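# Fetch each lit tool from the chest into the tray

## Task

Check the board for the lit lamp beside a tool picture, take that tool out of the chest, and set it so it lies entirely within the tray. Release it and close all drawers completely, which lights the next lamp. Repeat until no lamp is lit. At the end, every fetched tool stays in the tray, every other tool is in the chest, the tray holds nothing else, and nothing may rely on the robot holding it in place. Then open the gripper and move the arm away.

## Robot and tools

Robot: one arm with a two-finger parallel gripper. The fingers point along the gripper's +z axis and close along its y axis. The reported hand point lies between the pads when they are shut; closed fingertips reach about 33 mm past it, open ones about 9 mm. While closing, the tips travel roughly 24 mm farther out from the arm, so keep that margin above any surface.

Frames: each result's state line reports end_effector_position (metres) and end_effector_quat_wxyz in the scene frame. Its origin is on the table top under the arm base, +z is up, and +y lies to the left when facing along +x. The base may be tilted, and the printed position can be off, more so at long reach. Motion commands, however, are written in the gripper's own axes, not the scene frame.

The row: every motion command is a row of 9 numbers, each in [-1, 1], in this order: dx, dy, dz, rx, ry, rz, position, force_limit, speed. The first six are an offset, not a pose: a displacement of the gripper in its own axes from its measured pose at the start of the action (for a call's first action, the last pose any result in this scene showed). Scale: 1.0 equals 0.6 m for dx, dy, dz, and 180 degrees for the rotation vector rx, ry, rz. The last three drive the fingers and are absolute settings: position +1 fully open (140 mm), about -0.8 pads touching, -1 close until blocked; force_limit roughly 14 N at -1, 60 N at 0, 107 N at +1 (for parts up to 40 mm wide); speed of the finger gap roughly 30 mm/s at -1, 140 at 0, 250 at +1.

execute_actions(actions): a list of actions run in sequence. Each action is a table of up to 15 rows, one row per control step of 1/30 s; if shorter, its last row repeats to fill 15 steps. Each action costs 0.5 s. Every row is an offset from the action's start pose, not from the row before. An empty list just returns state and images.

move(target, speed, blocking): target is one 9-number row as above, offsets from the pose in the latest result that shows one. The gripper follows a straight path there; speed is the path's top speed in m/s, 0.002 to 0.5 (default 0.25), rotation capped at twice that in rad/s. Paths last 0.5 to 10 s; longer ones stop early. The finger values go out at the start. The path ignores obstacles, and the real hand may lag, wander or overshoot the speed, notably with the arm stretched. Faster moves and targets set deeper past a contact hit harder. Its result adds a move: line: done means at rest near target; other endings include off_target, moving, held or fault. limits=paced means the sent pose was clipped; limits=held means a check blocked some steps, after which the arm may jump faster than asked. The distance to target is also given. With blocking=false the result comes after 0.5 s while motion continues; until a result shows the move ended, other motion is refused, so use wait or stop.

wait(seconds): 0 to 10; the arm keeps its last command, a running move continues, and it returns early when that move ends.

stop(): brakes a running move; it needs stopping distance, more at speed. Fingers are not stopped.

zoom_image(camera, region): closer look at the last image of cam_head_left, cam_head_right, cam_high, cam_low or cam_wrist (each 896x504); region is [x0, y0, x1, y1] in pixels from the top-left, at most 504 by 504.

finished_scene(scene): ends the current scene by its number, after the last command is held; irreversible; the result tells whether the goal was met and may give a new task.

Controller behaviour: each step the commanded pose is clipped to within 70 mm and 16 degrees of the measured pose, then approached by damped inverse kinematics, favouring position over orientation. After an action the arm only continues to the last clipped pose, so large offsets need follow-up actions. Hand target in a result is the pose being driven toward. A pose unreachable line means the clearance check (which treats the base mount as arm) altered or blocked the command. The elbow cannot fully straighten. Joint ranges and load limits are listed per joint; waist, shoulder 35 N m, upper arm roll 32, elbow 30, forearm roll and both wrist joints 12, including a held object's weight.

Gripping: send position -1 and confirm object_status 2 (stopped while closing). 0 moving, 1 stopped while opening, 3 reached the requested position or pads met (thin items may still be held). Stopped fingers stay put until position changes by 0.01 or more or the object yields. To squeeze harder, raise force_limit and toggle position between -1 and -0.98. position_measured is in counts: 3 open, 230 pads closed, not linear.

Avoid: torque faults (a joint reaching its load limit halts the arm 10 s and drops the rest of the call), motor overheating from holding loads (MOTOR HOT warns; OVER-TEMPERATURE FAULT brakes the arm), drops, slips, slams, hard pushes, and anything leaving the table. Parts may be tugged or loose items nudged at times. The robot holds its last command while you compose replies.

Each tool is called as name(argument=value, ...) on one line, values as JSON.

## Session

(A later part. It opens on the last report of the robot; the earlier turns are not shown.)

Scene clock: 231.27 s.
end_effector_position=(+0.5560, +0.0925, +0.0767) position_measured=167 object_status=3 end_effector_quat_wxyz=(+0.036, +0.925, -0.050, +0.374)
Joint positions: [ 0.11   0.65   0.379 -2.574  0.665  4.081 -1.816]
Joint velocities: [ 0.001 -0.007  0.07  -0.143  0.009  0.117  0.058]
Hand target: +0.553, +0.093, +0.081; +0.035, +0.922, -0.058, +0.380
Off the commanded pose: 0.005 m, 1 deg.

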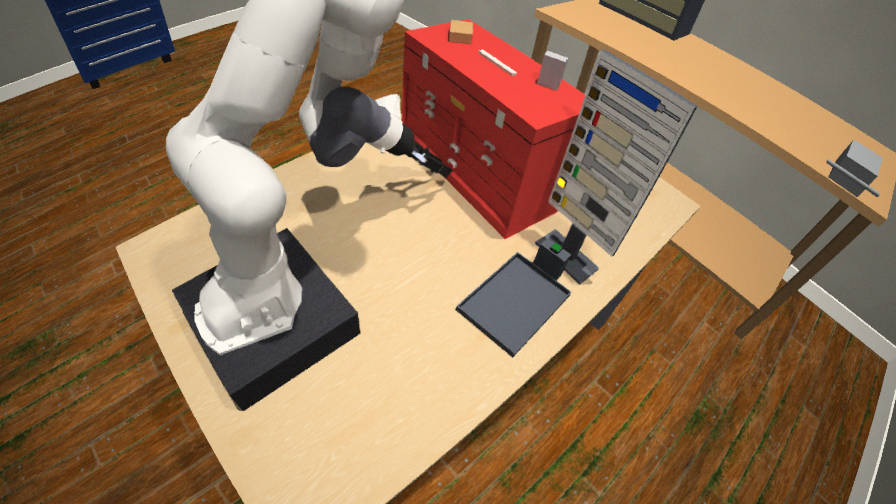

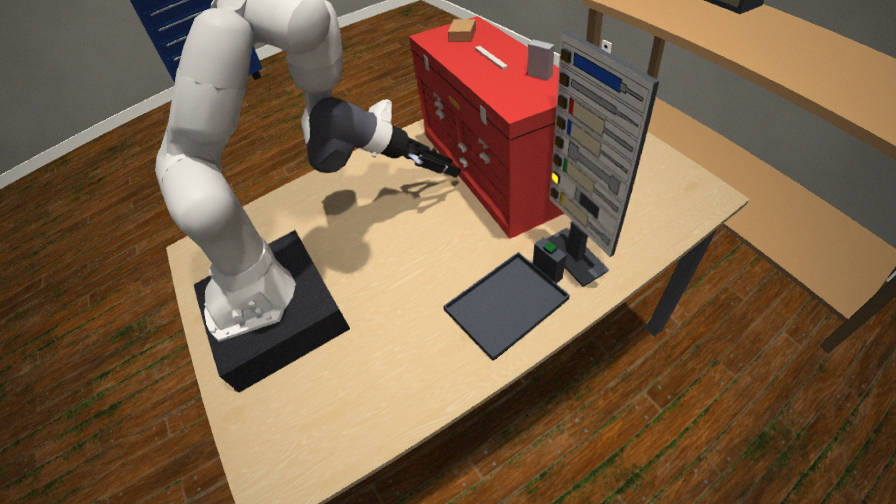

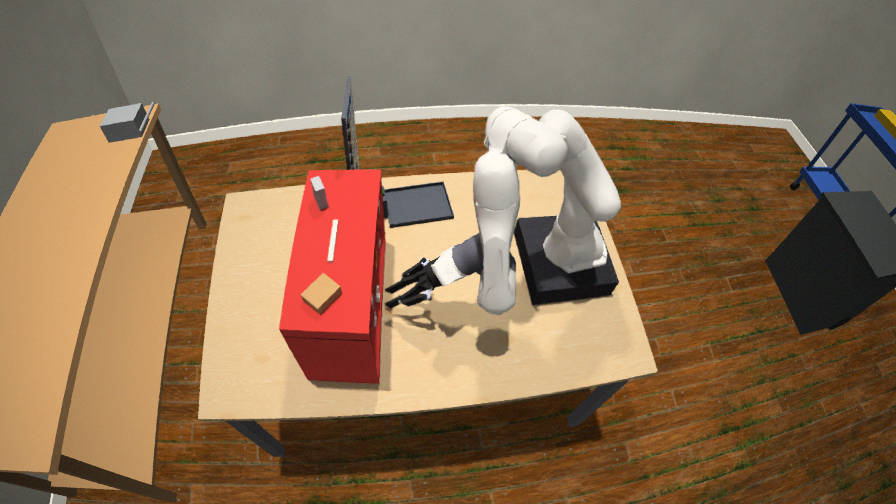

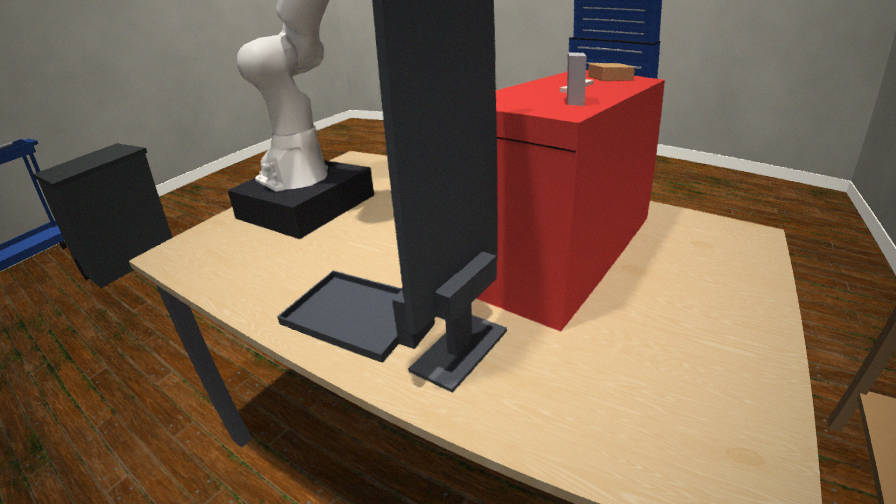

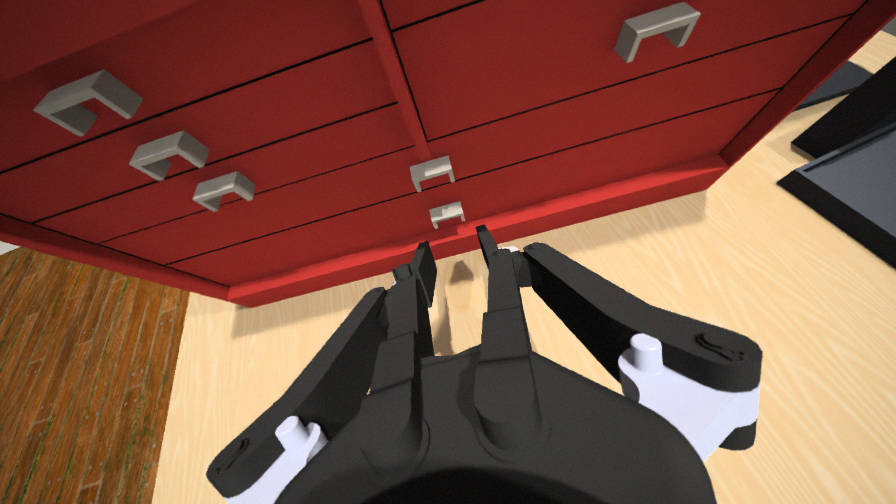

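move(target=[0.1103,-0.2017,-0.1131,0.0061,0.0048,0.007,-0.3,-0.4,0], speed=0.2)

zoom_image(camera="cam_wrist", region=[360, 150, 560, 300])

Scene clock: 242.47 s.
end_effector_position=(+0.5712, +0.2117, +0.1681) position_measured=167 object_status=3 end_effector_quat_wxyz=(+0.024, +0.922, -0.064, +0.382)
Joint positions: [ 0.431  0.461  0.39  -2.349  1.251  3.899 -2.128]
Joint velocities: [ 0.001  0.002  0.     0.005  0.014 -0.004 -0.044]
Hand target: +0.571, +0.212, +0.168; +0.027, +0.922, -0.058, +0.381
Off the commanded pose: 0.004 m, 1 deg.
move: off_target

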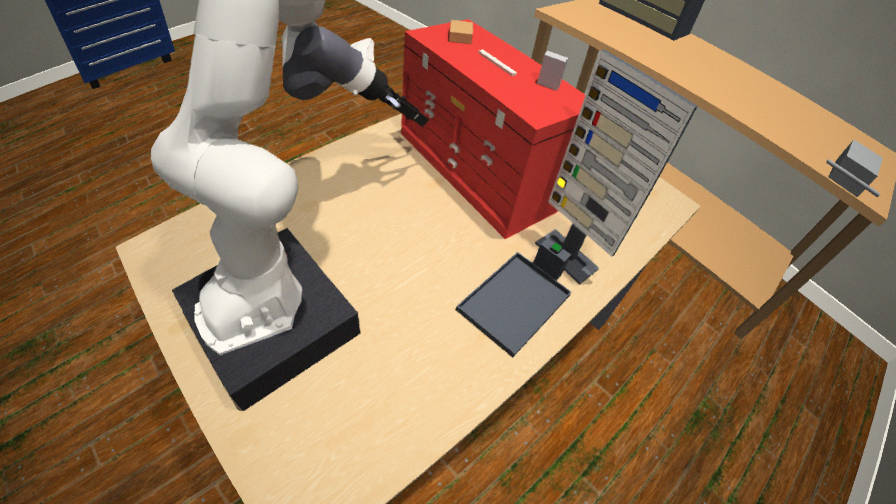

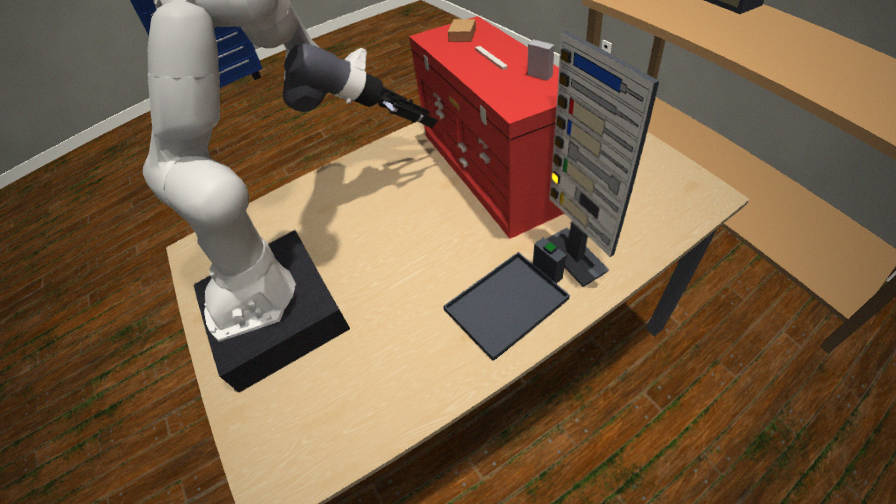

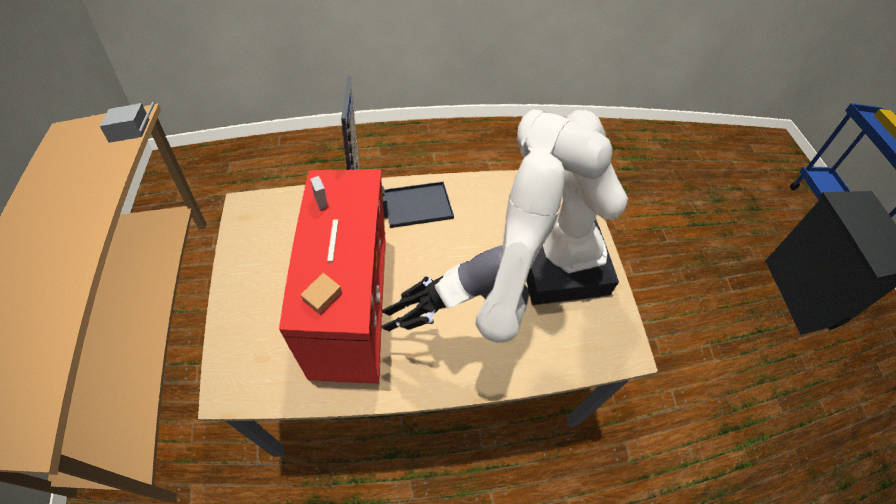

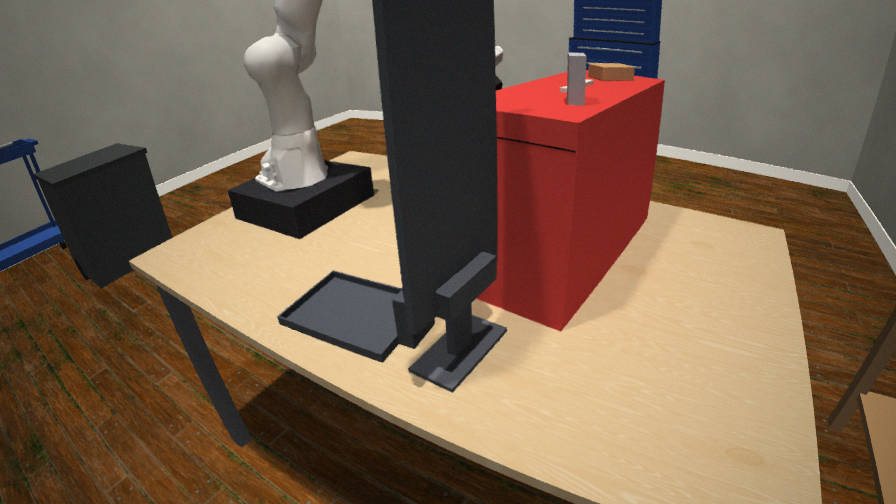

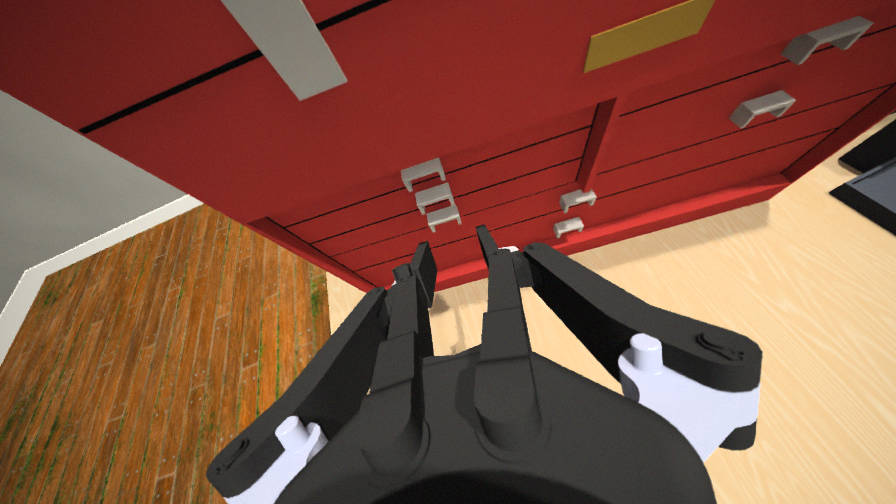

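Region (360, 150, 560, 300) of cam_wrist's 896x504 image, scaled by 2.520, with more detail than that image has; it fills the top 378 rows of this view, and the rest is white.

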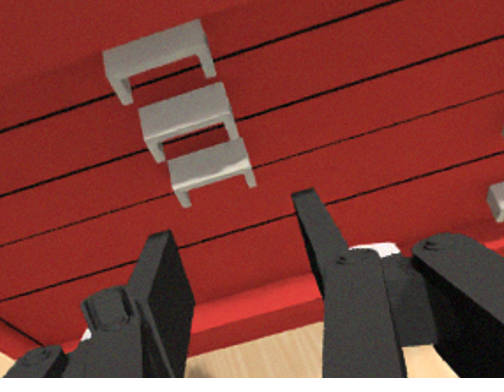

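execute_actions(actions=[])

Scene clock: 254.63 s.
end_effector_position=(+0.5711, +0.2117, +0.1679) position_measured=167 object_status=3 end_effector_quat_wxyz=(+0.027, +0.922, -0.058, +0.382)
Joint positions: [ 0.431  0.461  0.389 -2.348  1.253  3.899 -2.141]
Joint velocities: [ 0.001 -0.    -0.     0.002 -0.    -0.     0.001]
Hand target: +0.571, +0.212, +0.168; +0.027, +0.922, -0.058, +0.381
Off the commanded pose: 0.004 m, 0 deg.

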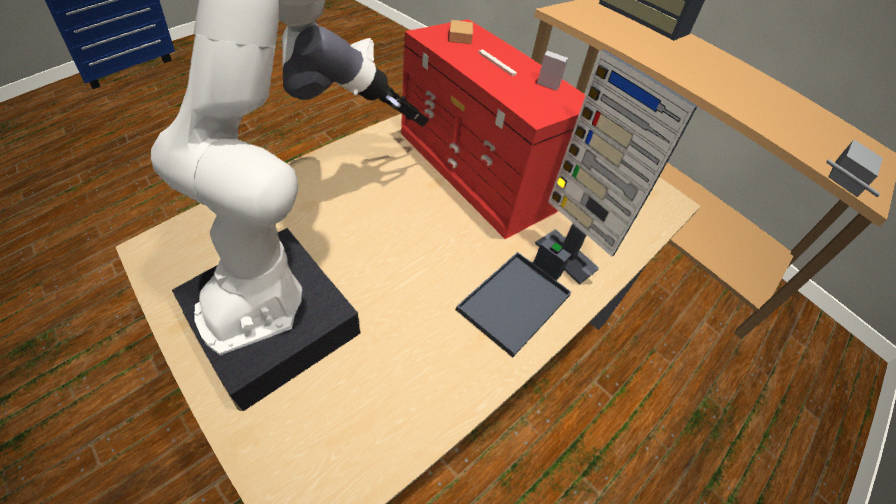

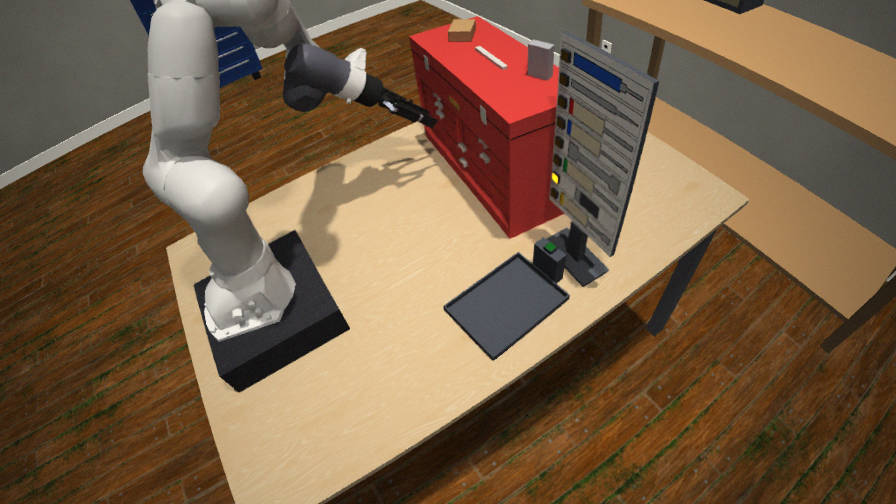

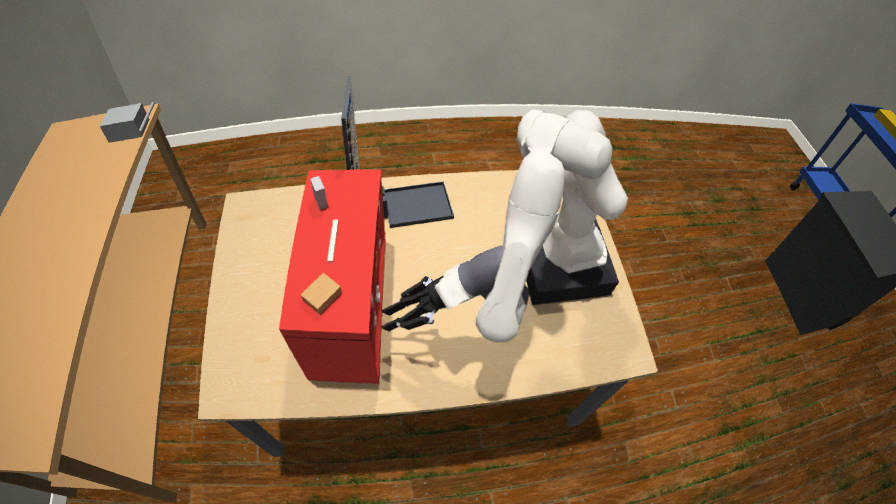

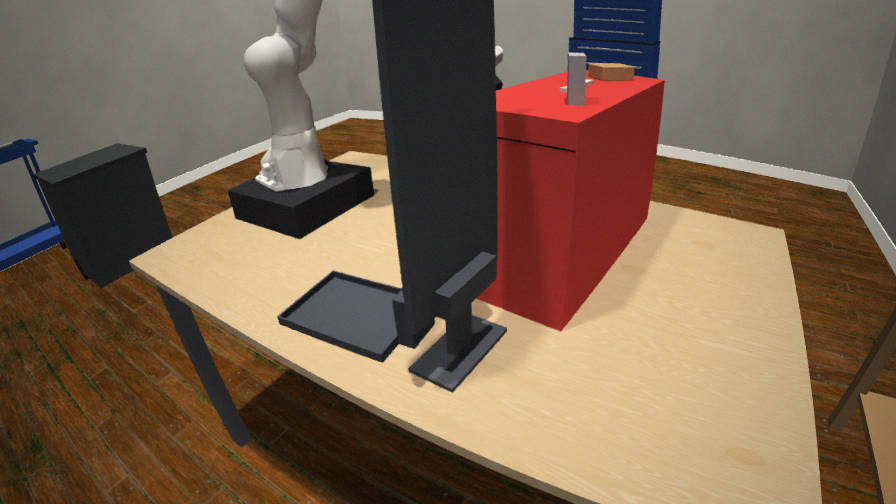

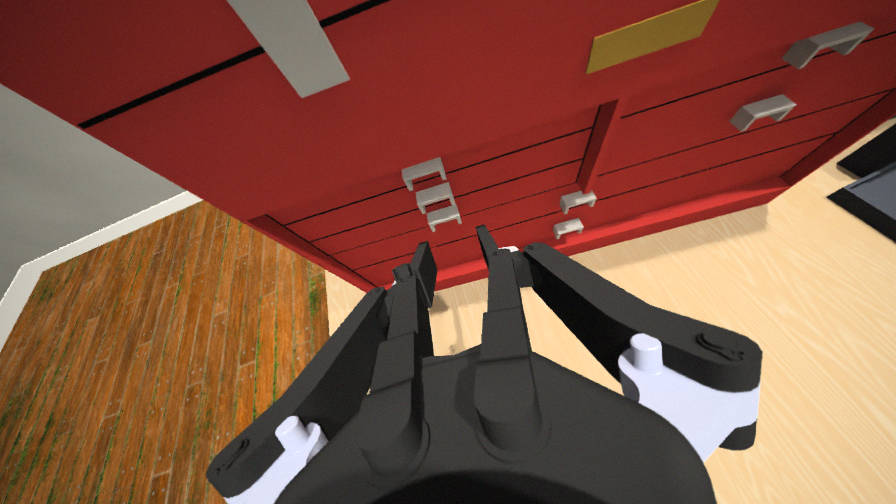

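zoom_image(camera="cam_wrist", region=[360, 150, 560, 300])

move(target=[0.029, -0.0055, 0.029, 0, 0, 0, -0.3, -0.4, 0], speed=0.07)

zoom_image(camera="cam_wrist", region=[360, 150, 560, 300])

Region (360, 150, 560, 300) of cam_wrist's 896x504 image, scaled by 2.520, with more detail than that image has; it fills the top 378 rows of this view, and the rest is white.

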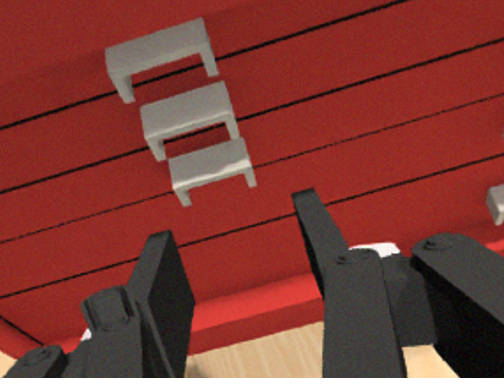

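Scene clock: 257.63 s.
end_effector_position=(+0.5960, +0.2119, +0.1692) position_measured=167 object_status=3 end_effector_quat_wxyz=(+0.024, +0.921, -0.064, +0.384)
Joint positions: [ 0.429  0.492  0.361 -2.271  1.267  3.873 -2.188]
Joint velocities: [-0.     0.002 -0.002  0.006  0.012 -0.012 -0.041]
Hand target: +0.596, +0.212, +0.167; +0.027, +0.922, -0.059, +0.382
Off the commanded pose: 0.001 m, 1 deg.
move: done

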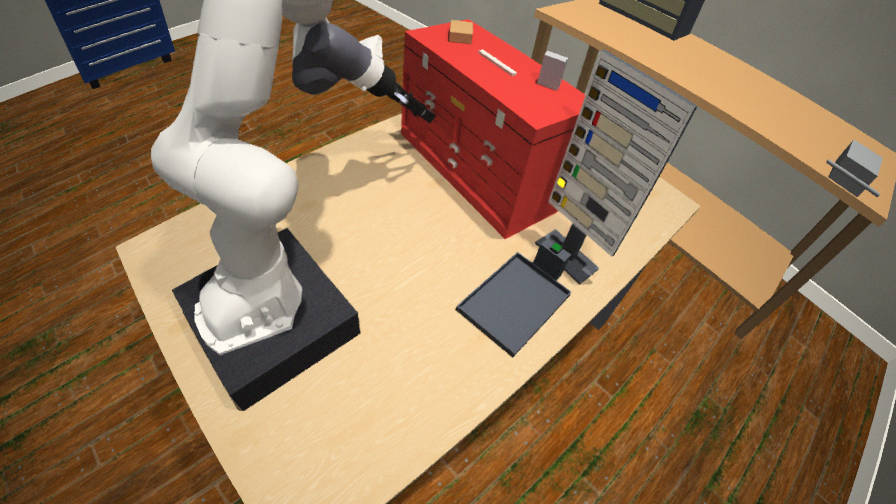

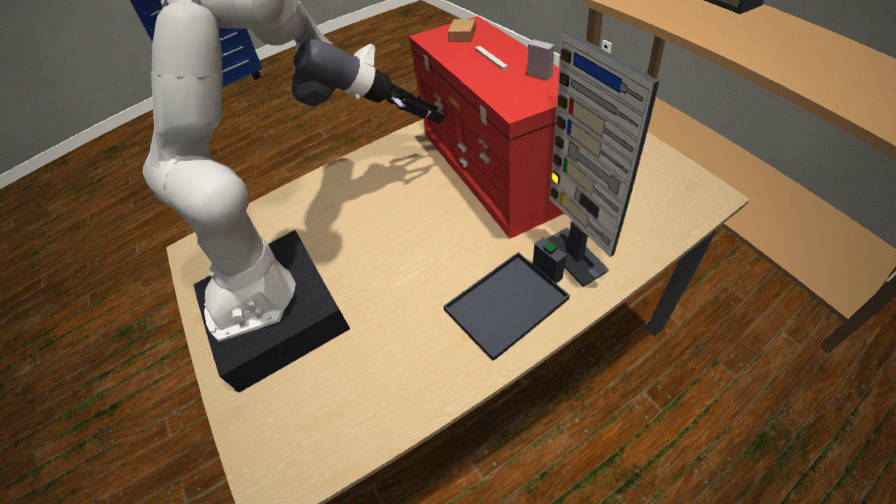

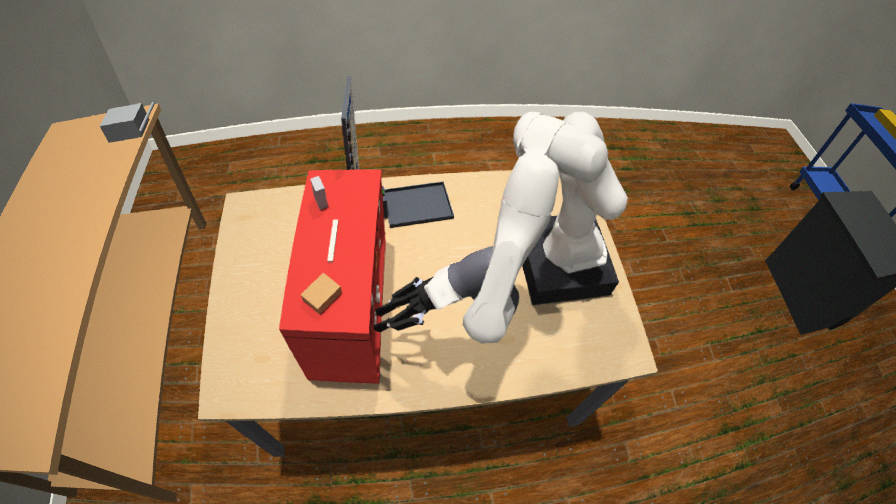

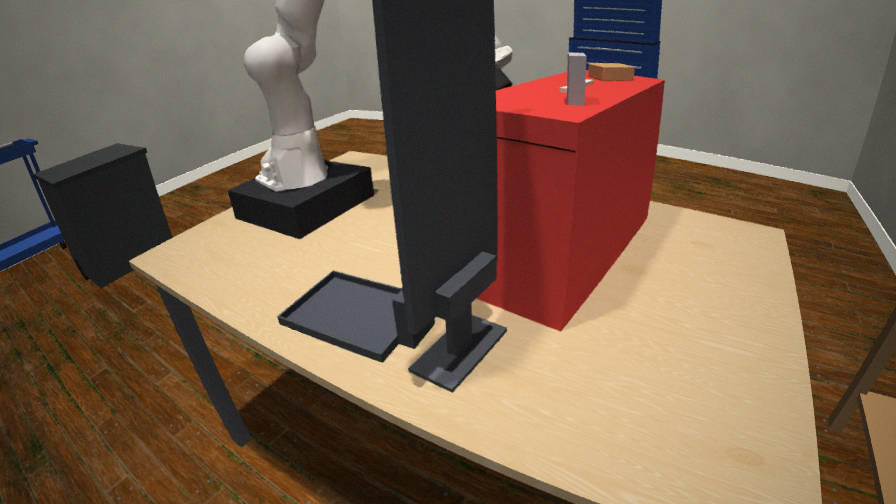

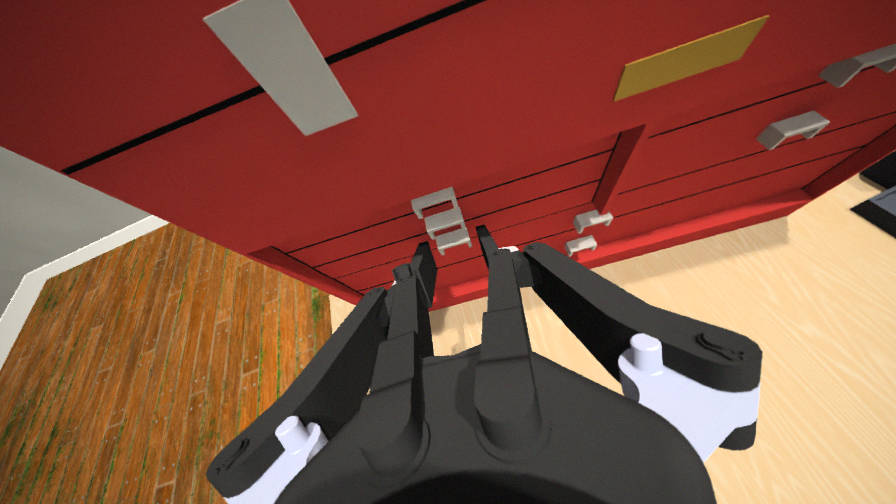

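Region (360, 150, 560, 300) of cam_wrist's 896x504 image, scaled by 2.520, with more detail than that image has; it fills the top 378 rows of this view, and the rest is white.

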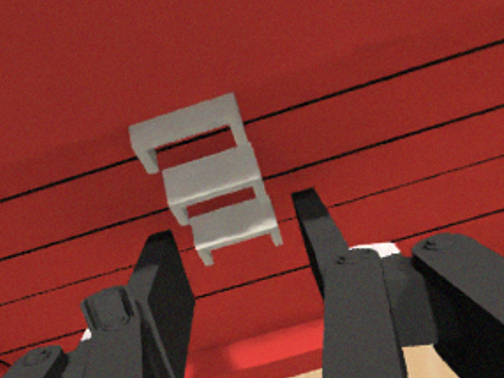

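move(target=[0.0, -0.002, 0.004, 0, 0, 0, -1, -0.3, -0.3], speed=0.05)

Scene clock: 259.70 s.
end_effector_position=(+0.5966, +0.2121, +0.1687) position_measured=192 object_status=2 end_effector_quat_wxyz=(+0.027, +0.921, -0.062, +0.384)
Joint positions: [ 0.429  0.496  0.362 -2.267  1.268  3.877 -2.197]
Joint velocities: [ 0.     0.001  0.001  0.002 -0.001  0.004  0.002]
Hand target: +0.598, +0.213, +0.167; +0.024, +0.921, -0.064, +0.384
Off the commanded pose: 0.002 m, 0 deg.
move: done

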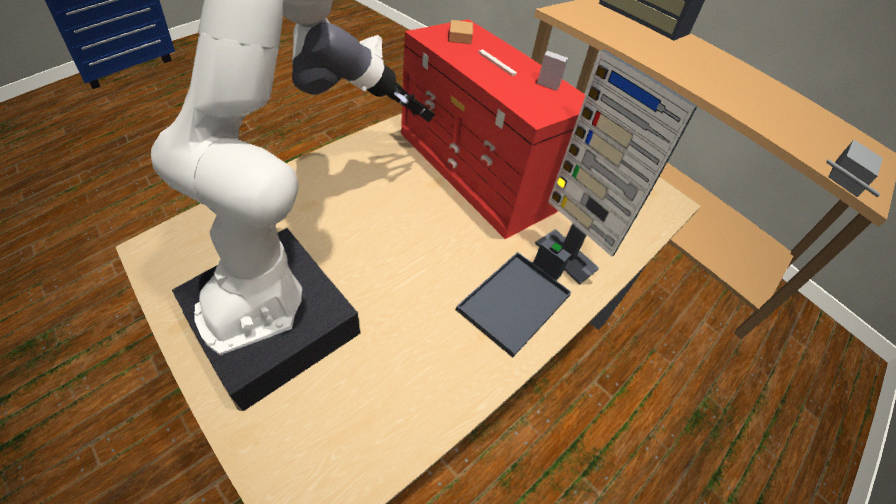

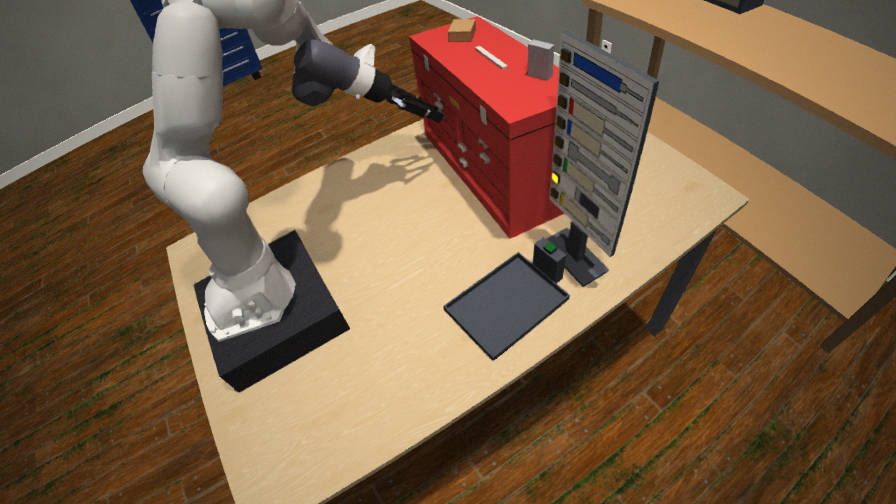

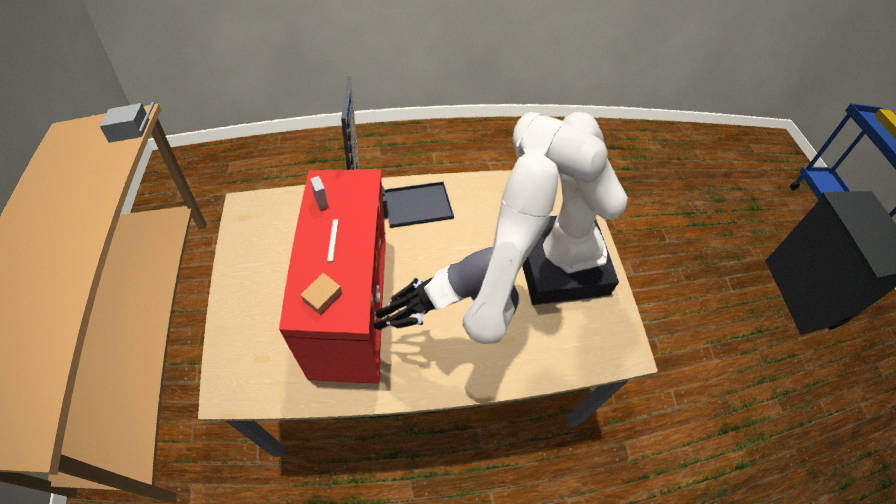

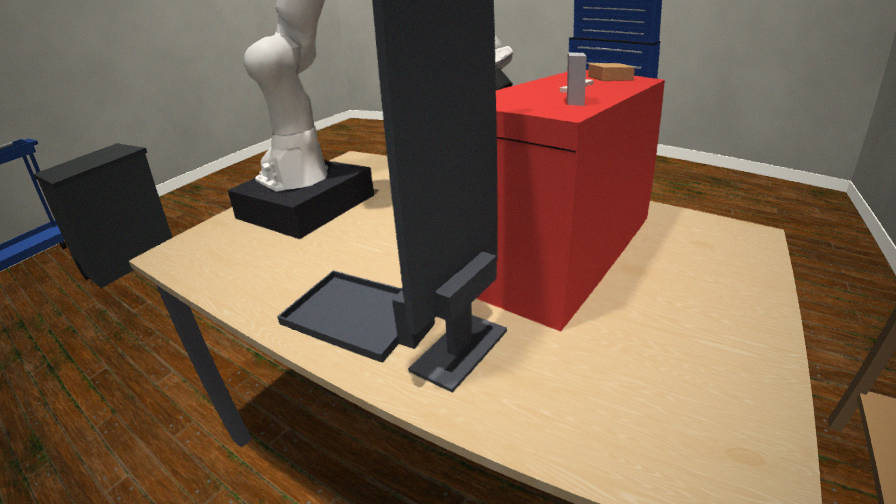

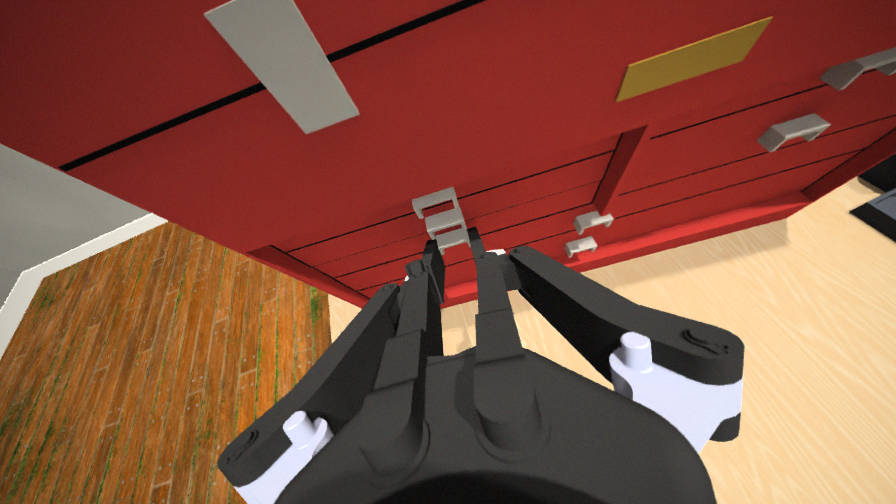

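move(target=[-0.1557, 0.003, -0.1732, 0, -0.1, 0, -1, -0.3, -0.3], speed=0.12)

Scene clock: 265.90 s.
end_effector_position=(+0.4572, +0.2297, +0.1757) position_measured=192 object_status=2 end_effector_quat_wxyz=(+0.011, +0.970, -0.075, +0.232)
Joint positions: [ 0.233  0.287  0.672 -2.265  2.065  3.777 -2.847]
Joint velocities: [-0.02   0.006  0.02   0.007  0.007  0.008 -0.042]
Hand target: +0.455, +0.227, +0.175; +0.018, +0.971, -0.064, +0.230
Off the commanded pose: 0.001 m, 1 deg.
move: done

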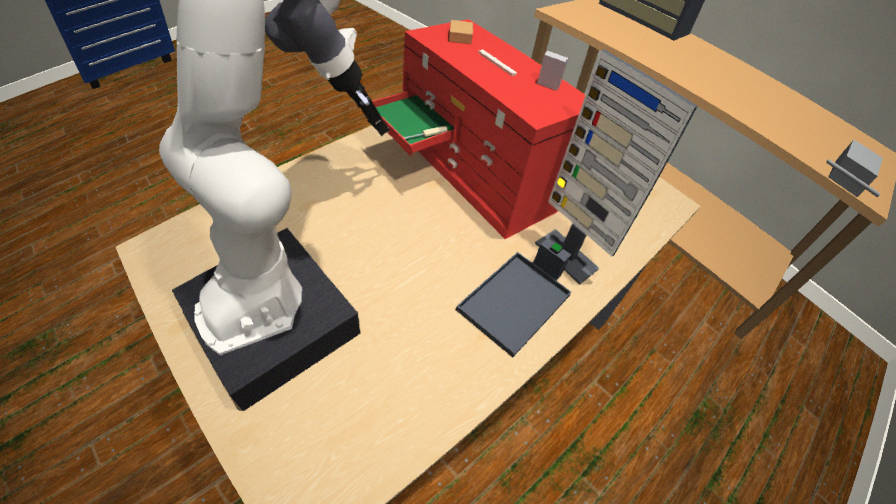

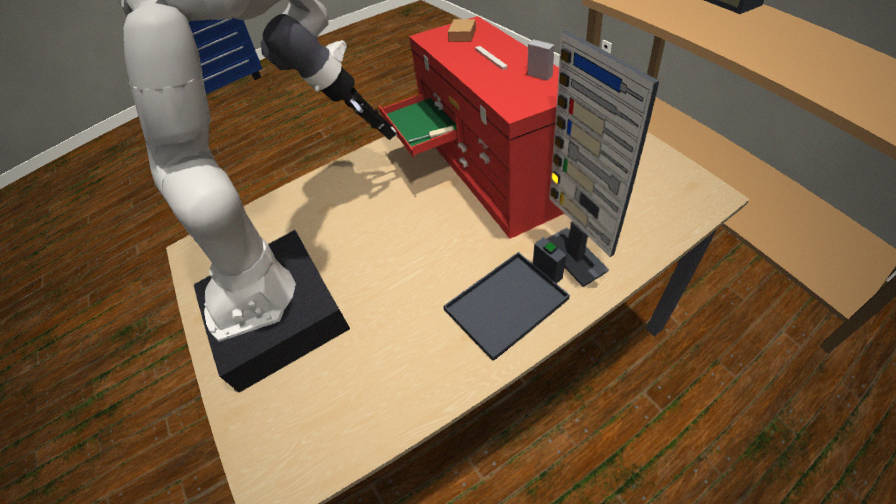

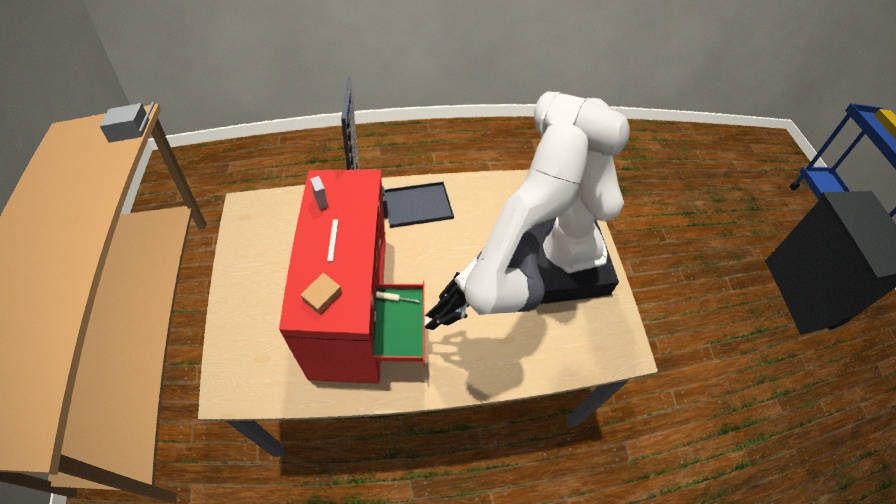

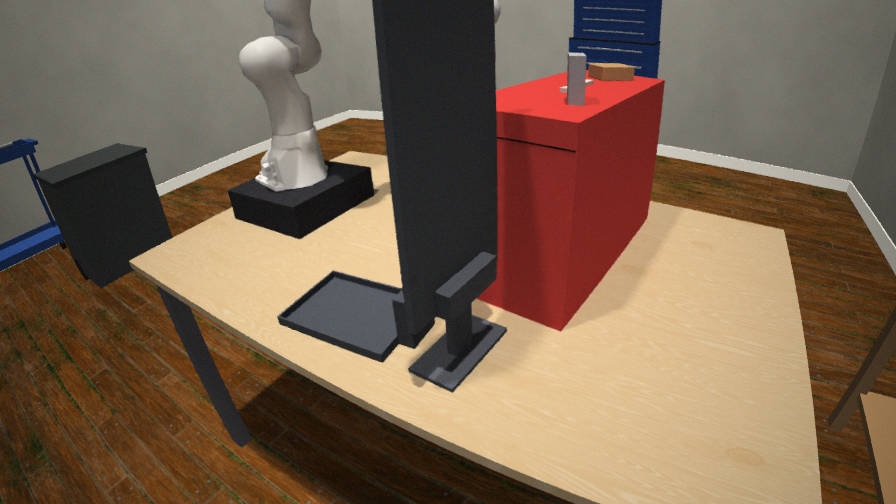

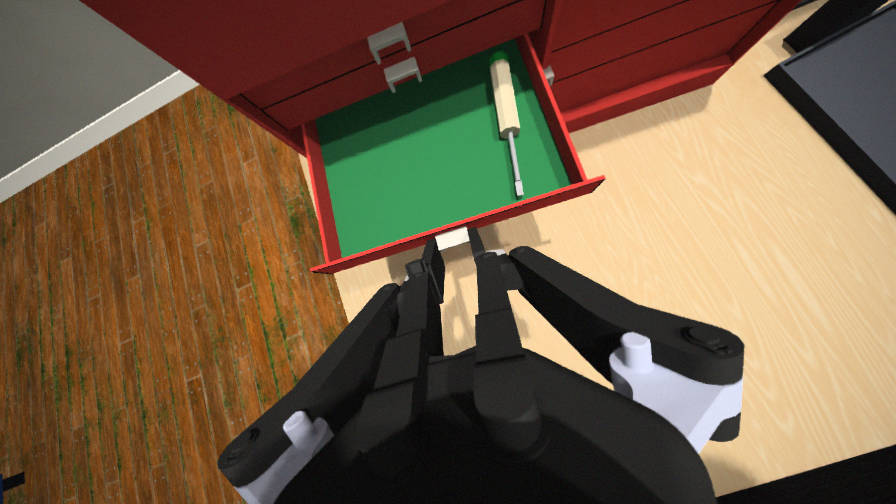

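move(target=[0.2081, -0.0059, 0.1185, -0.0008, 0.1024, -0.0083, -1, -0.3, -0.3], speed=0.12)

Scene clock: 276.00 s.
end_effector_position=(+0.5974, +0.2121, +0.1690) position_measured=192 object_status=2 end_effector_quat_wxyz=(+0.034, +0.921, -0.051, +0.386)
Joint positions: [ 0.374  0.515  0.423 -2.255  1.268  3.912 -2.242]
Joint velocities: [-0.012  0.002  0.007  0.    -0.023  0.01   0.051]
Hand target: +0.602, +0.214, +0.171; +0.026, +0.919, -0.061, +0.389
Off the commanded pose: 0.002 m, 1 deg.
move: done

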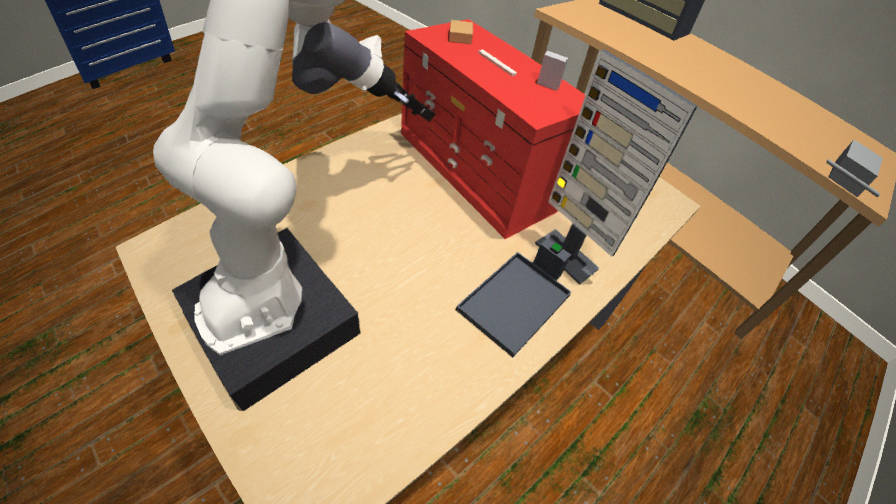

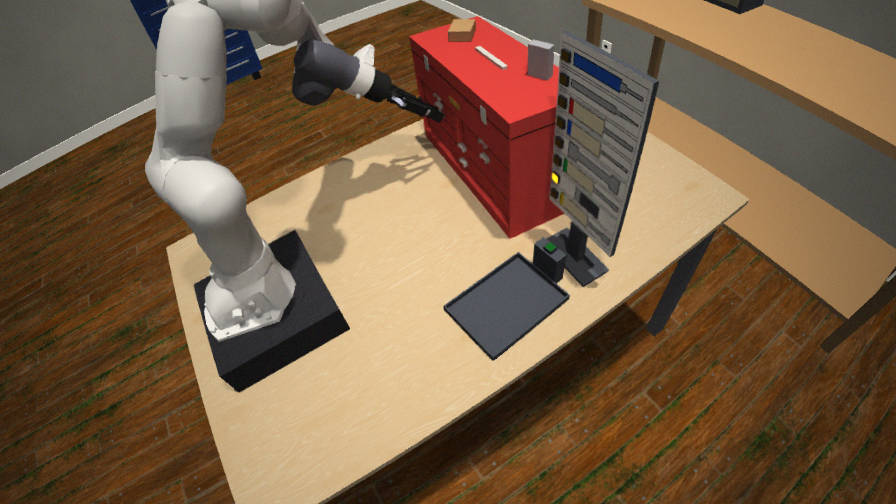

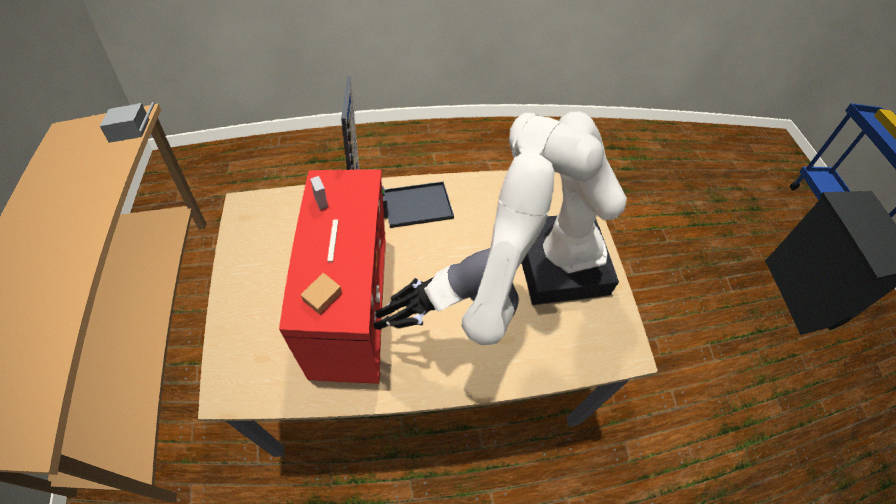

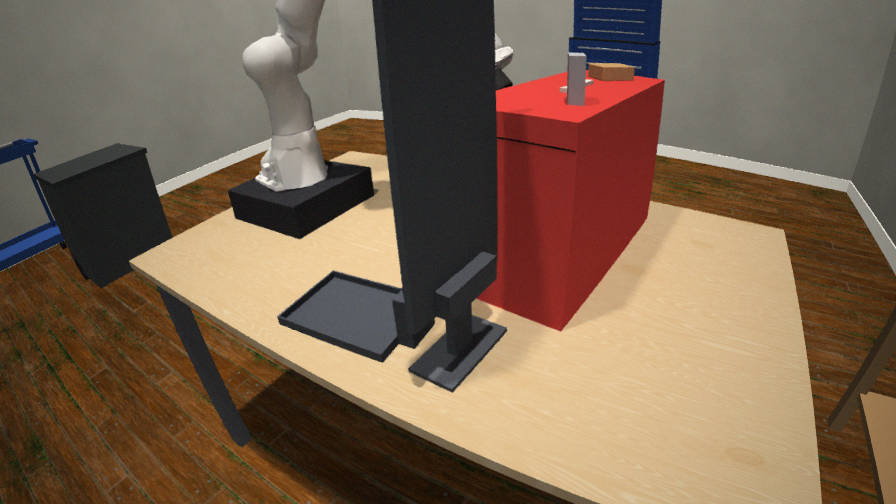

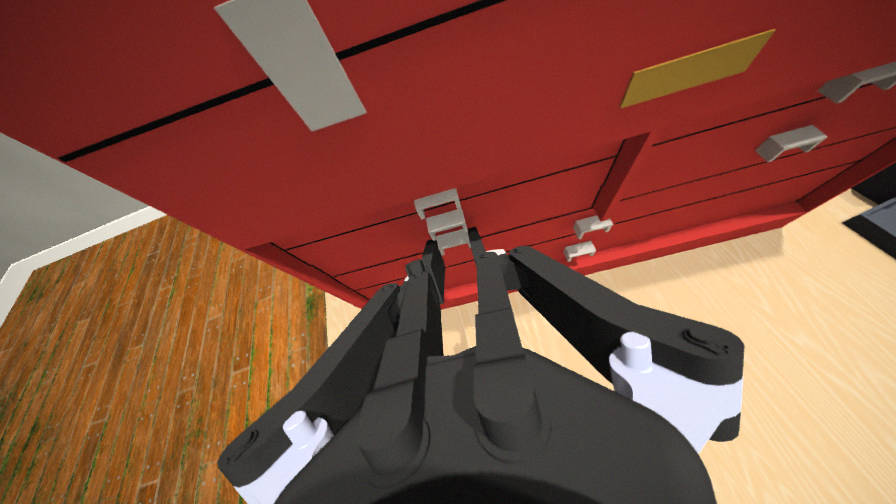

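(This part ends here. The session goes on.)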